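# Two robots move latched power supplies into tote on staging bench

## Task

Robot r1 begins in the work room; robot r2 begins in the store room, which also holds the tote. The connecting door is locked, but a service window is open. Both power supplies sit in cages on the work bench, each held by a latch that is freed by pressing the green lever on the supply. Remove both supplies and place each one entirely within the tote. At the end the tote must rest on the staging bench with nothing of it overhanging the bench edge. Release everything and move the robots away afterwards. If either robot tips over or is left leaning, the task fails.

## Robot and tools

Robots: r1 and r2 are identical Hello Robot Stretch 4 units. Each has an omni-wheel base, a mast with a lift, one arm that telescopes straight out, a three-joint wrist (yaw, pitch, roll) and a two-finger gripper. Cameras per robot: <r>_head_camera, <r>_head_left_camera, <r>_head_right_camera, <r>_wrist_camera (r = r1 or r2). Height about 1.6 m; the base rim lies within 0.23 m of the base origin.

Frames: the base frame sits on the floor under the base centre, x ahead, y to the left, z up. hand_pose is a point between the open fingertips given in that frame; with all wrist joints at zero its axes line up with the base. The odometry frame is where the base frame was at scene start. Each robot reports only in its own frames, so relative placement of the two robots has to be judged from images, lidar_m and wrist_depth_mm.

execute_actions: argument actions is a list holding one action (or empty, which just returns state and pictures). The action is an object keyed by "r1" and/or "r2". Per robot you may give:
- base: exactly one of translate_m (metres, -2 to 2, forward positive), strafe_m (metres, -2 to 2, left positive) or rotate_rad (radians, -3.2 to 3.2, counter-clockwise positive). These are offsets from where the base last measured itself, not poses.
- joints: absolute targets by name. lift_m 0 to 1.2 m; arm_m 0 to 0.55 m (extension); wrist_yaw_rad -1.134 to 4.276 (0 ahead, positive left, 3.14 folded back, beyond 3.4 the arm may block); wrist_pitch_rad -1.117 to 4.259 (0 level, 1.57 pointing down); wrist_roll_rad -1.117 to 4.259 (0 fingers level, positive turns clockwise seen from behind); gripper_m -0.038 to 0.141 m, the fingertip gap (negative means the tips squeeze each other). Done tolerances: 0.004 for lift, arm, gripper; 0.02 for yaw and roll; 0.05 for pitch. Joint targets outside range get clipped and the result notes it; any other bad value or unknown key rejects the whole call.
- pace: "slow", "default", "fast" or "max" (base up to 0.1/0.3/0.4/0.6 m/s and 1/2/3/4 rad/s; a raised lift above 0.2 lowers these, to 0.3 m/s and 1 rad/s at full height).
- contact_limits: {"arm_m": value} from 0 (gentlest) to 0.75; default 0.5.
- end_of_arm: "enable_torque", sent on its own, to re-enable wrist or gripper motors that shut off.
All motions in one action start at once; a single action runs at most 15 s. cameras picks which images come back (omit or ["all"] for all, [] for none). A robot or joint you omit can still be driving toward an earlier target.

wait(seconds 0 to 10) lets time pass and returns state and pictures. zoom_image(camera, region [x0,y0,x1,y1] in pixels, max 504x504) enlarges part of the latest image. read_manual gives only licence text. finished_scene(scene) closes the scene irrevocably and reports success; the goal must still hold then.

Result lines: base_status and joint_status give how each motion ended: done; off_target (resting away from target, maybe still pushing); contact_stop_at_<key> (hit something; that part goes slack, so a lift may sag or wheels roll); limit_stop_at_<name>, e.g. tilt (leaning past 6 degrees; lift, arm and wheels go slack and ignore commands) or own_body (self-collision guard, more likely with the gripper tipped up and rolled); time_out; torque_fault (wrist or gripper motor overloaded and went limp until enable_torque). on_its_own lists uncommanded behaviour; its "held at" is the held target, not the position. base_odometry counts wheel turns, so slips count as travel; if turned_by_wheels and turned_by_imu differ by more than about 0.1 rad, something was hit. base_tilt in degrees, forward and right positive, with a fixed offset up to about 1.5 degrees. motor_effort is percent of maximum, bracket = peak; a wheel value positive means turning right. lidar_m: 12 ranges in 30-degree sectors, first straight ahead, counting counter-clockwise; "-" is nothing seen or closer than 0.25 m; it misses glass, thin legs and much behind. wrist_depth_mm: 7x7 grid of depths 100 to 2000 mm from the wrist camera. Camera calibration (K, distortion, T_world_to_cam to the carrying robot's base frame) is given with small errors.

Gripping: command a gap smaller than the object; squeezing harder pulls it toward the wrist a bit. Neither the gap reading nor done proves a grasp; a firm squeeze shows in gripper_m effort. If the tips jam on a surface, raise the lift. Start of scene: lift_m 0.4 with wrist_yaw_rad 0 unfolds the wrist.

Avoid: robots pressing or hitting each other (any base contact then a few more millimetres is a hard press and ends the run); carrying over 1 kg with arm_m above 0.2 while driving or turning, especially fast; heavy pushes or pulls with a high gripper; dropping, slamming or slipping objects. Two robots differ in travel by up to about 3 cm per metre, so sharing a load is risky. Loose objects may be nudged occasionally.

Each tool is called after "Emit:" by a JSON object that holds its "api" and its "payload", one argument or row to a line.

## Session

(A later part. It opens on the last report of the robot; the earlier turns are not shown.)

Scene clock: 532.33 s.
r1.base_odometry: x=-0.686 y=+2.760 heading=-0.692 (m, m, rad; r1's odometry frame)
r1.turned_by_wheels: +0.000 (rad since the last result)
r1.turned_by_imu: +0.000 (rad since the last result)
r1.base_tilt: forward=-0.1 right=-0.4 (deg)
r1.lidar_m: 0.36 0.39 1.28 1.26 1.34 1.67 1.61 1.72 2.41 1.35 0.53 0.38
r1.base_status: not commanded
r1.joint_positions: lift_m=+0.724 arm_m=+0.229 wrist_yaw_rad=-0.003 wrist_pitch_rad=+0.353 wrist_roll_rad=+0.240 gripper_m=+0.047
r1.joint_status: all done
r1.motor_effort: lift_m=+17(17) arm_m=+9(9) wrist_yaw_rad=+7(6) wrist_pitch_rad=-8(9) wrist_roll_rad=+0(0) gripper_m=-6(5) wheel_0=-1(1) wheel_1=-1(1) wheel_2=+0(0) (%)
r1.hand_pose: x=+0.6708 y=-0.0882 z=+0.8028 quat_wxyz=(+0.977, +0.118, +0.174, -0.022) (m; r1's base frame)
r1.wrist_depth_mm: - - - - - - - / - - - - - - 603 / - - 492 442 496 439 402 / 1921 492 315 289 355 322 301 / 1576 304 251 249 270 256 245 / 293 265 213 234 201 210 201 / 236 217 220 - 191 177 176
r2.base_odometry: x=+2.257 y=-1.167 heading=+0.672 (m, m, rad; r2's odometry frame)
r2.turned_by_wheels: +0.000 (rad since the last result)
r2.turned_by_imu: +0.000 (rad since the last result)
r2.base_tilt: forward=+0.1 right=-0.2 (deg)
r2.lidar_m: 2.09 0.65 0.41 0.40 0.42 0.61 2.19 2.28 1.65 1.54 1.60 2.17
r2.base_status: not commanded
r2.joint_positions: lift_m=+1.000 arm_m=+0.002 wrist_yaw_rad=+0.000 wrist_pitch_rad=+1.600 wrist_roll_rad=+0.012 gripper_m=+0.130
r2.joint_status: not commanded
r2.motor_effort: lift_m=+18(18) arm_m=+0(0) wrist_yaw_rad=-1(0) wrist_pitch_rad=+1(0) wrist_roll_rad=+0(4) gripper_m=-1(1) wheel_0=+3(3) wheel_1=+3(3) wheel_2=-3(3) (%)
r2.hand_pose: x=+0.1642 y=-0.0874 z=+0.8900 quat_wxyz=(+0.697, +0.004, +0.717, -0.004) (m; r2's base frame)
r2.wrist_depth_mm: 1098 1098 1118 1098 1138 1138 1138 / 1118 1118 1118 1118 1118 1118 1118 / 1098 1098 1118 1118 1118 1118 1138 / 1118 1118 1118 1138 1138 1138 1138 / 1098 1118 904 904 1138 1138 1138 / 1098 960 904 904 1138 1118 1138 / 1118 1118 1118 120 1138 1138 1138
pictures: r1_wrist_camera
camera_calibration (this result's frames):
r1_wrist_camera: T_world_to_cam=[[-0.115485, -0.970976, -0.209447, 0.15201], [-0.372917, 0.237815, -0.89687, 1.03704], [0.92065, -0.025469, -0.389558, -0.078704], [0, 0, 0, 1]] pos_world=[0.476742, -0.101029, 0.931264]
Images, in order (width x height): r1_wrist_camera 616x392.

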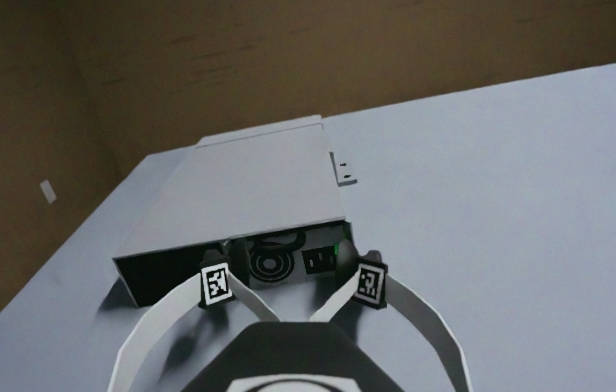

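Emit:
{"api": "execute_actions", "payload": {
  "actions": [
    {"r1":{"joints":{"arm_m":0.239},"pace":"slow"}}
  ],
  "cameras": []
}}

Emit:
{"api": "execute_actions", "payload": {
  "actions": [
    {"r1":{"joints":{"gripper_m":0.02,"arm_m":0.245,"lift_m":0.722},"pace":"slow"}}
  ],
  "cameras": []
}}

Emit:
{"api": "execute_actions", "payload": {
  "actions": [
    {"r1":{"joints":{"gripper_m":-0.01,"arm_m":0.254,"lift_m":0.719},"pace":"slow"}}
  ],
  "cameras": []
}}

Emit:
{"api": "execute_actions", "payload": {
  "actions": [
    {"r1":{"joints":{"gripper_m":-0.038,"arm_m":0.261,"lift_m":0.717},"pace":"slow"}}
  ],
  "cameras": ["r1_wrist_camera"]
}}

Emit:
{"api": "zoom_image", "payload": {
  "camera": "r1_wrist_camera",
  "region": [150, 180, 450, 372]
}}

Scene clock: 533.43 s.
r1.base_odometry: x=-0.687 y=+2.760 heading=-0.692 (m, m, rad; r1's odometry frame)
r1.turned_by_wheels: +0.000 (rad since the last result)
r1.turned_by_imu: +0.000 (rad since the last result)
r1.base_tilt: forward=-0.1 right=-0.3 (deg)
r1.lidar_m: 0.37 0.38 1.30 1.24 1.33 1.65 1.58 1.69 2.41 1.34 0.53 0.39
r1.base_status: not commanded
r1.joint_positions: lift_m=+0.724 arm_m=+0.237 wrist_yaw_rad=-0.005 wrist_pitch_rad=+0.355 wrist_roll_rad=+0.240 gripper_m=+0.047
r1.joint_status: all done
r1.motor_effort: lift_m=+17(17) arm_m=+11(7) wrist_yaw_rad=+12(12) wrist_pitch_rad=-15(16) wrist_roll_rad=-2(2) gripper_m=-4(4) wheel_0=-1(1) wheel_1=-1(1) wheel_2=-1(1) (%)
r1.hand_pose: x=+0.6781 y=-0.0886 z=+0.8021 quat_wxyz=(+0.977, +0.118, +0.175, -0.023) (m; r1's base frame)
r1.wrist_depth_mm: - - - - - - - / - - - - - - 597 / - - 480 433 488 433 399 / 1808 484 309 287 349 319 298 / 1537 282 245 241 270 253 243 / 289 263 211 231 200 209 199 / 235 216 218 - 190 176 176
r2.base_odometry: x=+2.257 y=-1.167 heading=+0.672 (m, m, rad; r2's odometry frame)
r2.turned_by_wheels: +0.000 (rad since the last result)
r2.turned_by_imu: +0.000 (rad since the last result)
r2.base_tilt: forward=+0.1 right=-0.2 (deg)
r2.lidar_m: 2.09 0.65 0.44 0.40 0.43 0.61 2.18 2.25 1.64 1.55 1.60 2.15
r2.base_status: not commanded
r2.joint_positions: lift_m=+1.000 arm_m=+0.002 wrist_yaw_rad=+0.000 wrist_pitch_rad=+1.600 wrist_roll_rad=+0.012 gripper_m=+0.130
r2.joint_status: not commanded
r2.motor_effort: lift_m=+18(18) arm_m=-1(0) wrist_yaw_rad=-1(1) wrist_pitch_rad=-1(0) wrist_roll_rad=+0(1) gripper_m=+0(1) wheel_0=+3(3) wheel_1=+3(3) wheel_2=-3(3) (%)
r2.hand_pose: x=+0.1642 y=-0.0874 z=+0.8900 quat_wxyz=(+0.697, +0.004, +0.717, -0.004) (m; r2's base frame)
r2.wrist_depth_mm: 1098 1098 1118 1118 1118 1118 1138 / 1098 1118 1138 1118 1138 1138 1138 / 1098 1118 1138 1118 1118 1138 1138 / 1098 1118 1118 1138 1118 1118 1138 / 1098 1118 904 904 1138 1138 1138 / 1118 991 904 904 1138 1138 1118 / 1118 1118 1118 120 1118 1118 1160
pictures: none
No camera images: the call's "cameras" was empty. Leave "cameras" out to get every camera's image.

Scene clock: 534.80 s.
r1.base_odometry: x=-0.687 y=+2.760 heading=-0.692 (m, m, rad; r1's odometry frame)
r1.turned_by_wheels: +0.000 (rad since the last result)
r1.turned_by_imu: +0.000 (rad since the last result)
r1.base_tilt: forward=-0.1 right=-0.4 (deg)
r1.lidar_m: 0.37 0.39 1.30 1.24 1.32 1.65 1.61 1.70 2.47 1.35 0.56 0.38
r1.base_status: not commanded
r1.joint_positions: lift_m=+0.722 arm_m=+0.243 wrist_yaw_rad=-0.005 wrist_pitch_rad=+0.358 wrist_roll_rad=+0.240 gripper_m=+0.020
r1.joint_status: all done
r1.motor_effort: lift_m=+16(17) arm_m=+13(14) wrist_yaw_rad=+12(26) wrist_pitch_rad=-23(24) wrist_roll_rad=-1(2) gripper_m=-14(15) wheel_0=+0(1) wheel_1=+0(1) wheel_2=-6(7) (%)
r1.hand_pose: x=+0.6833 y=-0.0888 z=+0.7994 quat_wxyz=(+0.977, +0.118, +0.176, -0.024) (m; r1's base frame)
r1.wrist_depth_mm: - - - - - - - / - - - - - - 580 / - - 466 418 473 421 389 / 1863 462 300 273 343 312 293 / 976 270 240 235 264 248 237 / 285 255 189 228 190 204 195 / 230 212 213 - 189 173 173
r2.base_odometry: x=+2.257 y=-1.167 heading=+0.672 (m, m, rad; r2's odometry frame)
r2.turned_by_wheels: +0.000 (rad since the last result)
r2.turned_by_imu: +0.000 (rad since the last result)
r2.base_tilt: forward=+0.1 right=-0.2 (deg)
r2.lidar_m: 2.08 0.61 0.44 0.42 0.44 0.61 2.17 2.26 1.65 1.55 1.61 2.18
r2.base_status: not commanded
r2.joint_positions: lift_m=+1.000 arm_m=+0.002 wrist_yaw_rad=+0.000 wrist_pitch_rad=+1.600 wrist_roll_rad=+0.012 gripper_m=+0.130
r2.joint_status: not commanded
r2.motor_effort: lift_m=+18(18) arm_m=-1(1) wrist_yaw_rad=+0(0) wrist_pitch_rad=+0(1) wrist_roll_rad=-1(3) gripper_m=+0(0) wheel_0=+3(3) wheel_1=+3(3) wheel_2=-3(3) (%)
r2.hand_pose: x=+0.1642 y=-0.0874 z=+0.8900 quat_wxyz=(+0.697, +0.004, +0.717, -0.004) (m; r2's base frame)
r2.wrist_depth_mm: 1098 1098 1118 1118 1118 1118 1138 / 1098 1098 1118 1098 1118 1138 1118 / 1098 1118 1118 1118 1138 1118 1138 / 1138 1138 1118 1118 1138 1138 1138 / 1118 1118 904 917 1118 1118 1138 / 1118 976 904 904 1098 1118 1138 / 1118 1118 1138 119 1138 1138 1138
pictures: none
No camera images: the call's "cameras" was empty. Leave "cameras" out to get every camera's image.

Scene clock: 536.20 s.
r1.base_odometry: x=-0.687 y=+2.760 heading=-0.692 (m, m, rad; r1's odometry frame)
r1.turned_by_wheels: +0.000 (rad since the last result)
r1.turned_by_imu: +0.000 (rad since the last result)
r1.base_tilt: forward=-0.1 right=-0.4 (deg)
r1.lidar_m: 0.37 0.39 1.31 1.24 1.34 1.63 1.58 1.69 2.45 1.34 0.50 0.39
r1.base_status: not commanded
r1.joint_positions: lift_m=+0.719 arm_m=+0.251 wrist_yaw_rad=-0.006 wrist_pitch_rad=+0.360 wrist_roll_rad=+0.240 gripper_m=-0.009
r1.joint_status: all done
r1.on_its_own: wrist_yaw_rad is at rest, and its effort (+18) is outside its rest range (-13 to +13); wrist_pitch_rad is at rest, and its effort (-30) is outside its rest range (-23 to +23)
r1.motor_effort: lift_m=+16(16) arm_m=+15(18) wrist_yaw_rad=+18(25) wrist_pitch_rad=-30(30) wrist_roll_rad=+0(0) gripper_m=-21(22) wheel_0=+3(3) wheel_1=+2(2) wheel_2=-8(8) (%)
r1.hand_pose: x=+0.6917 y=-0.0892 z=+0.7959 quat_wxyz=(+0.977, +0.118, +0.177, -0.025) (m; r1's base frame)
r1.wrist_depth_mm: - - - - - - - / - - - - - 640 559 / - - 445 402 462 410 379 / 1863 442 290 265 332 306 285 / 392 260 228 228 256 242 232 / 278 169 203 224 186 195 191 / 224 210 208 - 183 171 -
r2.base_odometry: x=+2.257 y=-1.167 heading=+0.672 (m, m, rad; r2's odometry frame)
r2.turned_by_wheels: +0.000 (rad since the last result)
r2.turned_by_imu: +0.000 (rad since the last result)
r2.base_tilt: forward=+0.1 right=-0.2 (deg)
r2.lidar_m: 2.08 0.63 0.44 0.39 0.43 0.59 2.17 2.29 1.67 1.55 1.62 2.17
r2.base_status: not commanded
r2.joint_positions: lift_m=+1.000 arm_m=+0.002 wrist_yaw_rad=+0.000 wrist_pitch_rad=+1.600 wrist_roll_rad=+0.012 gripper_m=+0.130
r2.joint_status: not commanded
r2.motor_effort: lift_m=+18(18) arm_m=-1(1) wrist_yaw_rad=+0(0) wrist_pitch_rad=+0(1) wrist_roll_rad=-1(0) gripper_m=-1(1) wheel_0=+3(3) wheel_1=+3(3) wheel_2=-3(3) (%)
r2.hand_pose: x=+0.1642 y=-0.0874 z=+0.8900 quat_wxyz=(+0.697, +0.004, +0.717, -0.004) (m; r2's base frame)
r2.wrist_depth_mm: 1098 1098 1118 1118 1118 1138 1138 / 1098 1098 1118 1118 1118 1138 1138 / 1098 1098 1138 1138 1118 1118 1160 / 1118 1138 1118 1118 1138 1118 1138 / 1098 1138 904 917 1138 1118 1138 / 1118 976 904 904 1138 1138 1138 / 1118 1138 1118 119 1138 1138 1138
pictures: none
No camera images: the call's "cameras" was empty. Leave "cameras" out to get every camera's image.

Scene clock: 537.40 s.
r1.base_odometry: x=-0.687 y=+2.760 heading=-0.692 (m, m, rad; r1's odometry frame)
r1.turned_by_wheels: +0.000 (rad since the last result)
r1.turned_by_imu: +0.000 (rad since the last result)
r1.base_tilt: forward=-0.1 right=-0.4 (deg)
r1.lidar_m: 0.36 0.39 1.31 1.26 1.34 1.66 1.60 1.68 2.39 1.35 0.52 0.38
r1.base_status: not commanded
r1.joint_positions: lift_m=+0.717 arm_m=+0.258 wrist_yaw_rad=-0.007 wrist_pitch_rad=+0.361 wrist_roll_rad=+0.239 gripper_m=-0.037
r1.joint_status: all done
r1.on_its_own: wrist_yaw_rad is at rest, and its effort (+19) is outside its rest range (-13 to +13); wrist_pitch_rad is at rest, and its effort (-32) is outside its rest range (-23 to +23)
r1.motor_effort: lift_m=+16(16) arm_m=+15(22) wrist_yaw_rad=+19(26) wrist_pitch_rad=-32(34) wrist_roll_rad=+1(0) gripper_m=-25(25) wheel_0=+3(3) wheel_1=+2(2) wheel_2=-9(9) (%)
r1.hand_pose: x=+0.6984 y=-0.0893 z=+0.7936 quat_wxyz=(+0.977, +0.118, +0.178, -0.025) (m; r1's base frame)
r1.wrist_depth_mm: - - - - - - - / - - - - - 627 554 / - - 427 387 455 402 370 / 1863 433 282 257 327 301 279 / 366 248 220 220 247 237 228 / 270 170 193 221 180 187 188 / 217 210 205 - 181 168 -
r2.base_odometry: x=+2.257 y=-1.167 heading=+0.672 (m, m, rad; r2's odometry frame)
r2.turned_by_wheels: +0.000 (rad since the last result)
r2.turned_by_imu: +0.000 (rad since the last result)
r2.base_tilt: forward=+0.2 right=-0.2 (deg)
r2.lidar_m: 2.09 0.62 0.44 0.41 0.44 0.58 2.15 2.28 1.64 1.56 1.60 2.17
r2.base_status: not commanded
r2.joint_positions: lift_m=+1.000 arm_m=+0.002 wrist_yaw_rad=+0.000 wrist_pitch_rad=+1.600 wrist_roll_rad=+0.012 gripper_m=+0.130
r2.joint_status: not commanded
r2.motor_effort: lift_m=+18(18) arm_m=+0(1) wrist_yaw_rad=+0(0) wrist_pitch_rad=+0(0) wrist_roll_rad=-2(4) gripper_m=+0(1) wheel_0=+3(3) wheel_1=+3(3) wheel_2=-3(3) (%)
r2.hand_pose: x=+0.1642 y=-0.0874 z=+0.8900 quat_wxyz=(+0.697, +0.004, +0.717, -0.004) (m; r2's base frame)
r2.wrist_depth_mm: 1118 1098 1118 1138 1118 1118 1118 / 1098 1098 1118 1118 1118 1138 1118 / 1118 1118 1118 1118 1138 1118 1118 / 1098 1118 1118 1118 1138 1138 1138 / 1118 1118 904 904 1118 1138 1138 / 1098 960 904 904 1118 1138 1160 / 1118 1118 1118 120 1118 1138 1138
pictures: r1_wrist_camera
camera_calibration (this result's frames):
r1_wrist_camera: T_world_to_cam=[[-0.121058, -0.970712, -0.207517, 0.15453], [-0.379529, 0.238433, -0.893928, 1.04168], [0.917225, -0.0294581, -0.397278, -0.0995749], [0, 0, 0, 1]] pos_world=[0.505389, -0.101301, 0.923699]
Images, in order (width x height): r1_wrist_camera 616x392.

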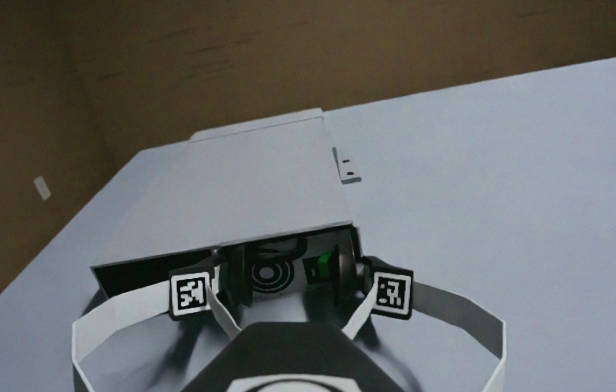

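Region (150, 180, 450, 372) of r1_wrist_camera's 616x392 image, scaled by 1.680; it fills the top 323 rows of this view, and the rest is white.

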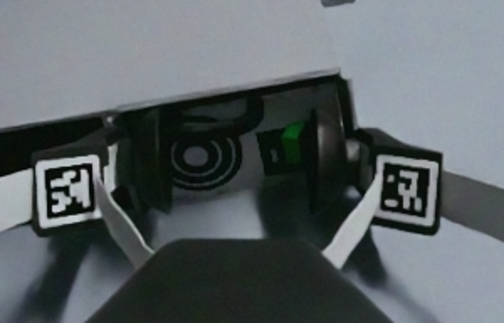

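Emit:
{"api": "execute_actions", "payload": {
  "actions": [
    {"r1":{"joints":{"arm_m":0.250},"pace":"slow"}}
  ],
  "cameras": []
}}

Emit:
{"api": "execute_actions", "payload": {
  "actions": [
    {"r1":{"joints":{"arm_m":0.246},"pace":"slow"}}
  ],
  "cameras": ["r1_wrist_camera"]
}}

Emit:
{"api": "zoom_image", "payload": {
  "camera": "r1_wrist_camera",
  "region": [150, 180, 450, 372]
}}

Scene clock: 538.50 s.
r1.base_odometry: x=-0.687 y=+2.760 heading=-0.692 (m, m, rad; r1's odometry frame)
r1.turned_by_wheels: +0.000 (rad since the last result)
r1.turned_by_imu: +0.000 (rad since the last result)
r1.base_tilt: forward=-0.1 right=-0.3 (deg)
r1.lidar_m: 0.37 0.42 1.31 1.26 1.35 1.64 1.57 1.71 2.40 1.35 0.52 0.39
r1.base_status: not commanded
r1.joint_positions: lift_m=+0.717 arm_m=+0.252 wrist_yaw_rad=+0.001 wrist_pitch_rad=+0.356 wrist_roll_rad=+0.239 gripper_m=-0.037
r1.joint_status: all done
r1.motor_effort: lift_m=+18(18) arm_m=-10(17) wrist_yaw_rad=-4(17) wrist_pitch_rad=-17(33) wrist_roll_rad=+2(3) gripper_m=-32(33) wheel_0=+1(3) wheel_1=+0(2) wheel_2=+0(9) (%)
r1.hand_pose: x=+0.6933 y=-0.0872 z=+0.7949 quat_wxyz=(+0.977, +0.117, +0.176, -0.021) (m; r1's base frame)
r1.wrist_depth_mm: - - - - - - - / - - - - - - 574 / 1808 - 449 399 466 413 379 / 1808 455 289 260 336 304 285 / 976 260 228 223 251 242 230 / 277 165 193 223 181 189 190 / 222 210 208 - 182 170 -
r2.base_odometry: x=+2.257 y=-1.167 heading=+0.672 (m, m, rad; r2's odometry frame)
r2.turned_by_wheels: +0.000 (rad since the last result)
r2.turned_by_imu: +0.000 (rad since the last result)
r2.base_tilt: forward=+0.1 right=-0.1 (deg)
r2.lidar_m: 2.08 0.64 0.43 0.40 0.41 0.63 2.18 2.28 1.62 1.54 1.61 2.14
r2.base_status: not commanded
r2.joint_positions: lift_m=+1.000 arm_m=+0.002 wrist_yaw_rad=+0.000 wrist_pitch_rad=+1.600 wrist_roll_rad=+0.012 gripper_m=+0.130
r2.joint_status: not commanded
r2.motor_effort: lift_m=+18(18) arm_m=-1(0) wrist_yaw_rad=+0(1) wrist_pitch_rad=+0(0) wrist_roll_rad=-2(1) gripper_m=-1(1) wheel_0=+3(3) wheel_1=+3(3) wheel_2=-3(3) (%)
r2.hand_pose: x=+0.1642 y=-0.0874 z=+0.8900 quat_wxyz=(+0.697, +0.004, +0.717, -0.004) (m; r2's base frame)
r2.wrist_depth_mm: 1118 1098 1098 1138 1118 1118 1138 / 1098 1118 1118 1118 1138 1118 1118 / 1098 1118 1118 1118 1138 1138 1138 / 1098 1118 1118 1118 1138 1118 1160 / 1118 1118 904 917 1118 1138 1138 / 1118 976 904 904 1138 1138 1160 / 1098 1118 1118 119 1138 1138 1138
pictures: none
No camera images: the call's "cameras" was empty. Leave "cameras" out to get every camera's image.

Scene clock: 539.20 s.
r1.base_odometry: x=-0.686 y=+2.760 heading=-0.692 (m, m, rad; r1's odometry frame)
r1.turned_by_wheels: +0.000 (rad since the last result)
r1.turned_by_imu: +0.000 (rad since the last result)
r1.base_tilt: forward=-0.1 right=-0.4 (deg)
r1.lidar_m: 0.37 0.40 1.30 1.25 1.32 1.65 1.58 1.68 2.40 1.35 0.54 0.39
r1.base_status: not commanded
r1.joint_positions: lift_m=+0.717 arm_m=+0.248 wrist_yaw_rad=+0.002 wrist_pitch_rad=+0.354 wrist_roll_rad=+0.239 gripper_m=-0.037
r1.joint_status: all done
r1.motor_effort: lift_m=+18(18) arm_m=-11(10) wrist_yaw_rad=-9(9) wrist_pitch_rad=-12(17) wrist_roll_rad=+2(3) gripper_m=-33(33) wheel_0=+0(1) wheel_1=+0(1) wheel_2=+2(2) (%)
r1.hand_pose: x=+0.6897 y=-0.0868 z=+0.7954 quat_wxyz=(+0.977, +0.117, +0.175, -0.020) (m; r1's base frame)
r1.wrist_depth_mm: - - - - - - - / - - - - - - 574 / 1983 - 455 407 469 415 384 / 1863 459 291 263 336 309 289 / 976 263 230 228 253 243 232 / 278 163 182 225 183 190 191 / 228 211 208 - 183 171 -
r2.base_odometry: x=+2.257 y=-1.167 heading=+0.672 (m, m, rad; r2's odometry frame)
r2.turned_by_wheels: +0.000 (rad since the last result)
r2.turned_by_imu: +0.000 (rad since the last result)
r2.base_tilt: forward=+0.1 right=-0.2 (deg)
r2.lidar_m: 2.09 0.61 0.44 0.39 0.43 0.62 2.18 2.27 1.65 1.56 1.58 2.14
r2.base_status: not commanded
r2.joint_positions: lift_m=+1.000 arm_m=+0.002 wrist_yaw_rad=+0.000 wrist_pitch_rad=+1.600 wrist_roll_rad=+0.012 gripper_m=+0.130
r2.joint_status: not commanded
r2.motor_effort: lift_m=+18(18) arm_m=+0(1) wrist_yaw_rad=+0(1) wrist_pitch_rad=+0(1) wrist_roll_rad=-3(2) gripper_m=-2(1) wheel_0=+3(3) wheel_1=+3(3) wheel_2=-3(3) (%)
r2.hand_pose: x=+0.1642 y=-0.0874 z=+0.8900 quat_wxyz=(+0.697, +0.004, +0.717, -0.004) (m; r2's base frame)
r2.wrist_depth_mm: 1098 1118 1118 1118 1118 1138 1138 / 1098 1118 1118 1118 1138 1118 1138 / 1118 1098 1118 1118 1118 1138 1138 / 1118 1118 1138 1118 1118 1138 1160 / 1118 1118 891 904 1118 1138 1138 / 1118 976 904 904 1138 1138 1160 / 1098 1118 1118 120 1138 1138 1138
pictures: r1_wrist_camera
camera_calibration (this result's frames):
r1_wrist_camera: T_world_to_cam=[[-0.110415, -0.971872, -0.208022, 0.149241], [-0.375284, 0.234576, -0.896736, 1.03835], [0.92031, -0.0209457, -0.390629, -0.0974893], [0, 0, 0, 1]] pos_world=[0.495874, -0.10057, 0.924088]
Images, in order (width x height): r1_wrist_camera 616x392.

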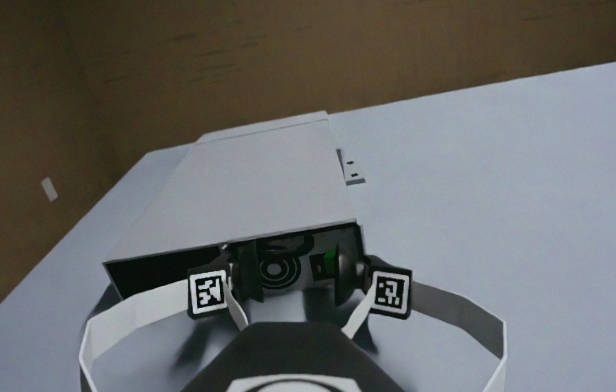

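Region (150, 180, 450, 372) of r1_wrist_camera's 616x392 image, scaled by 1.680; it fills the top 323 rows of this view, and the rest is white.

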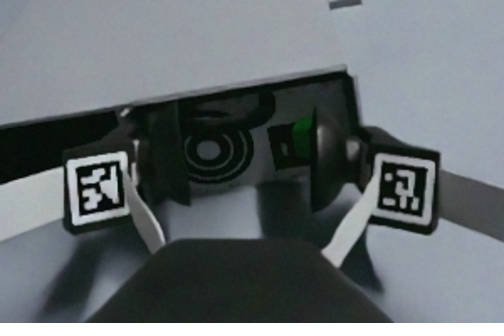

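Emit:
{"api": "execute_actions", "payload": {
  "actions": [
    {"r1":{"joints":{"arm_m":0.232,"gripper_m":0.04},"pace":"slow"}}
  ],
  "cameras": []
}}

Emit:
{"api": "execute_actions", "payload": {
  "actions": [
    {"r1":{"joints":{"arm_m":0.21,"gripper_m":0.064,"lift_m":0.726}}}
  ],
  "cameras": []
}}

Emit:
{"api": "execute_actions", "payload": {
  "actions": [
    {"r1":{"base":{"strafe_m":0.027},"joints":{"wrist_yaw_rad":-0.10,"wrist_roll_rad":0.28,"arm_m":0.232},"pace":"slow"}}
  ],
  "cameras": ["r1_wrist_camera"]
}}

Emit:
{"api": "zoom_image", "payload": {
  "camera": "r1_wrist_camera",
  "region": [150, 180, 450, 372]
}}

Scene clock: 542.30 s.
r1.base_odometry: x=-0.687 y=+2.760 heading=-0.692 (m, m, rad; r1's odometry frame)
r1.turned_by_wheels: +0.000 (rad since the last result)
r1.turned_by_imu: +0.000 (rad since the last result)
r1.base_tilt: forward=-0.1 right=-0.4 (deg)
r1.lidar_m: 0.36 0.40 1.30 1.25 1.35 1.65 1.58 1.70 2.40 1.35 0.56 0.39
r1.base_status: not commanded
r1.joint_positions: lift_m=+0.717 arm_m=+0.233 wrist_yaw_rad=-0.005 wrist_pitch_rad=+0.358 wrist_roll_rad=+0.240 gripper_m=+0.040
r1.joint_status: all done
r1.on_its_own: wrist_yaw_rad is at rest, and its effort (+14) is outside its rest range (-13 to +13)
r1.motor_effort: lift_m=+20(20) arm_m=-7(13) wrist_yaw_rad=+14(20) wrist_pitch_rad=-22(24) wrist_roll_rad=-2(4) gripper_m=+1(32) wheel_0=-1(4) wheel_1=-1(1) wheel_2=-2(4) (%)
r1.hand_pose: x=+0.6739 y=-0.0888 z=+0.7942 quat_wxyz=(+0.977, +0.118, +0.176, -0.024) (m; r1's base frame)
r1.wrist_depth_mm: - - - - - - - / - - - - - 627 574 / - - 433 407 462 410 373 / 1863 439 286 264 332 303 283 / 375 286 247 243 256 241 229 / 274 255 191 185 191 198 189 / 221 203 206 - 179 168 -
r2.base_odometry: x=+2.257 y=-1.167 heading=+0.672 (m, m, rad; r2's odometry frame)
r2.turned_by_wheels: +0.000 (rad since the last result)
r2.turned_by_imu: +0.001 (rad since the last result)
r2.base_tilt: forward=+0.1 right=-0.2 (deg)
r2.lidar_m: 2.09 0.61 0.45 0.42 0.43 0.57 2.19 2.29 1.64 1.55 1.62 2.16
r2.base_status: not commanded
r2.joint_positions: lift_m=+1.000 arm_m=+0.002 wrist_yaw_rad=+0.000 wrist_pitch_rad=+1.600 wrist_roll_rad=+0.012 gripper_m=+0.130
r2.joint_status: not commanded
r2.motor_effort: lift_m=+18(18) arm_m=-1(1) wrist_yaw_rad=+0(0) wrist_pitch_rad=+0(0) wrist_roll_rad=-2(1) gripper_m=+0(1) wheel_0=+3(3) wheel_1=+3(3) wheel_2=-3(3) (%)
r2.hand_pose: x=+0.1642 y=-0.0874 z=+0.8900 quat_wxyz=(+0.697, +0.004, +0.717, -0.004) (m; r2's base frame)
r2.wrist_depth_mm: 1098 1098 1118 1118 1118 1118 1098 / 1098 1118 1118 1118 1138 1138 1118 / 1118 1118 1118 1118 1138 1118 1138 / 1098 1098 1118 1118 1138 1118 1138 / 1098 1098 904 917 1160 1118 1160 / 1118 976 904 917 1118 1118 1160 / 1098 1138 1118 119 1138 1118 1138
pictures: none
No camera images: the call's "cameras" was empty. Leave "cameras" out to get every camera's image.

Scene clock: 543.30 s.
r1.base_odometry: x=-0.687 y=+2.760 heading=-0.692 (m, m, rad; r1's odometry frame)
r1.turned_by_wheels: +0.000 (rad since the last result)
r1.turned_by_imu: +0.000 (rad since the last result)
r1.base_tilt: forward=+0.0 right=-0.3 (deg)
r1.lidar_m: 0.36 0.41 1.30 1.26 1.32 1.66 1.60 1.69 2.40 1.36 0.55 0.40
r1.base_status: not commanded
r1.joint_positions: lift_m=+0.726 arm_m=+0.212 wrist_yaw_rad=+0.000 wrist_pitch_rad=+0.352 wrist_roll_rad=+0.240 gripper_m=+0.064
r1.joint_status: all done
r1.motor_effort: lift_m=+23(26) arm_m=-9(9) wrist_yaw_rad=-2(11) wrist_pitch_rad=-8(22) wrist_roll_rad=-1(2) gripper_m=-2(3) wheel_0=+0(1) wheel_1=+0(1) wheel_2=+0(2) (%)
r1.hand_pose: x=+0.6532 y=-0.0874 z=+0.8044 quat_wxyz=(+0.977, +0.118, +0.174, -0.021) (m; r1's base frame)
r1.wrist_depth_mm: - - - - - - - / - - - - - - 609 / 1921 - 521 449 508 445 413 / 1863 504 319 296 357 327 306 / 1618 324 270 271 270 259 246 / 298 270 236 235 208 213 203 / 239 222 223 - 193 179 178
r2.base_odometry: x=+2.257 y=-1.167 heading=+0.672 (m, m, rad; r2's odometry frame)
r2.turned_by_wheels: +0.000 (rad since the last result)
r2.turned_by_imu: +0.000 (rad since the last result)
r2.base_tilt: forward=+0.1 right=-0.2 (deg)
r2.lidar_m: 2.08 0.61 0.44 0.42 0.42 0.59 2.18 2.27 1.65 1.54 1.61 2.16
r2.base_status: not commanded
r2.joint_positions: lift_m=+1.000 arm_m=+0.002 wrist_yaw_rad=+0.000 wrist_pitch_rad=+1.600 wrist_roll_rad=+0.012 gripper_m=+0.130
r2.joint_status: not commanded
r2.motor_effort: lift_m=+18(18) arm_m=+0(1) wrist_yaw_rad=+0(1) wrist_pitch_rad=+0(1) wrist_roll_rad=-3(2) gripper_m=-1(1) wheel_0=+3(3) wheel_1=+3(3) wheel_2=-2(3) (%)
r2.hand_pose: x=+0.1642 y=-0.0874 z=+0.8900 quat_wxyz=(+0.697, +0.004, +0.717, -0.004) (m; r2's base frame)
r2.wrist_depth_mm: 1118 1118 1118 1118 1118 1138 1138 / 1098 1118 1118 1138 1138 1138 1138 / 1118 1118 1118 1118 1138 1118 1138 / 1098 1098 1098 1138 1138 1118 1138 / 1118 1118 917 917 1118 1138 1118 / 1098 976 904 904 1118 1138 1160 / 1098 1098 1118 120 1160 1138 1138
pictures: none
No camera images: the call's "cameras" was empty. Leave "cameras" out to get every camera's image.

Scene clock: 544.57 s.
r1.base_odometry: x=-0.669 y=+2.781 heading=-0.692 (m, m, rad; r1's odometry frame)
r1.turned_by_wheels: +0.000 (rad since the last result)
r1.turned_by_imu: +0.000 (rad since the last result)
r1.base_tilt: forward=+0.0 right=-0.4 (deg)
r1.lidar_m: 0.36 0.42 1.27 1.23 1.31 1.65 1.58 1.69 2.39 1.36 0.53 0.39
r1.base_status: done
r1.joint_positions: lift_m=+0.726 arm_m=+0.230 wrist_yaw_rad=-0.100 wrist_pitch_rad=+0.352 wrist_roll_rad=+0.280 gripper_m=+0.064
r1.joint_status: all done
r1.motor_effort: lift_m=+23(23) arm_m=+9(10) wrist_yaw_rad=-3(5) wrist_pitch_rad=-8(8) wrist_roll_rad=-2(2) gripper_m=+0(3) wheel_0=+0(7) wheel_1=+0(3) wheel_2=+0(0) (%)
r1.hand_pose: x=+0.6620 y=-0.1140 z=+0.8044 quat_wxyz=(+0.972, +0.146, +0.167, -0.073) (m; r1's base frame)
r1.wrist_depth_mm: - - - - - - - / - - - - - 640 564 / - - 492 492 480 424 382 / - 504 324 294 349 314 290 / 1808 314 255 263 264 252 240 / 314 268 238 236 204 208 197 / 248 227 225 - 192 177 174
r2.base_odometry: x=+2.257 y=-1.167 heading=+0.672 (m, m, rad; r2's odometry frame)
r2.turned_by_wheels: +0.000 (rad since the last result)
r2.turned_by_imu: +0.000 (rad since the last result)
r2.base_tilt: forward=+0.1 right=-0.2 (deg)
r2.lidar_m: 2.09 0.61 0.44 0.41 0.43 0.60 2.19 2.26 1.62 1.56 1.61 2.15
r2.base_status: not commanded
r2.joint_positions: lift_m=+1.000 arm_m=+0.002 wrist_yaw_rad=+0.000 wrist_pitch_rad=+1.600 wrist_roll_rad=+0.012 gripper_m=+0.130
r2.joint_status: not commanded
r2.motor_effort: lift_m=+19(18) arm_m=+0(1) wrist_yaw_rad=-1(1) wrist_pitch_rad=+0(1) wrist_roll_rad=-2(2) gripper_m=+0(1) wheel_0=+3(3) wheel_1=+3(3) wheel_2=-3(3) (%)
r2.hand_pose: x=+0.1642 y=-0.0874 z=+0.8900 quat_wxyz=(+0.697, +0.004, +0.717, -0.004) (m; r2's base frame)
r2.wrist_depth_mm: 1118 1118 1138 1118 1118 1138 1118 / 1098 1118 1118 1118 1138 1118 1138 / 1098 1118 1138 1138 1118 1138 1138 / 1098 1118 1118 1118 1118 1118 1138 / 1098 1118 904 891 1118 1138 1138 / 1118 991 891 904 1118 1138 1160 / 1118 1098 1118 119 1138 1138 1138
pictures: r1_wrist_camera
camera_calibration (this result's frames):
r1_wrist_camera: T_world_to_cam=[[-0.220905, -0.943985, -0.245139, 0.22789], [-0.340697, 0.310205, -0.887524, 1.02071], [0.913853, -0.112541, -0.390138, -0.0756135], [0, 0, 0, 1]] pos_world=[0.467195, -0.110014, 0.932271]
Images, in order (width x height): r1_wrist_camera 616x392.

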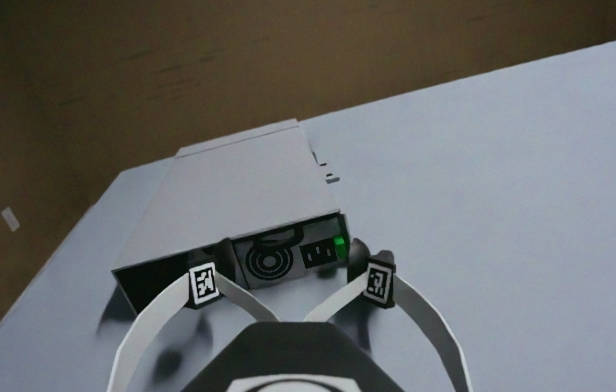

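Region (150, 180, 450, 372) of r1_wrist_camera's 616x392 image, scaled by 1.680; it fills the top 323 rows of this view, and the rest is white.

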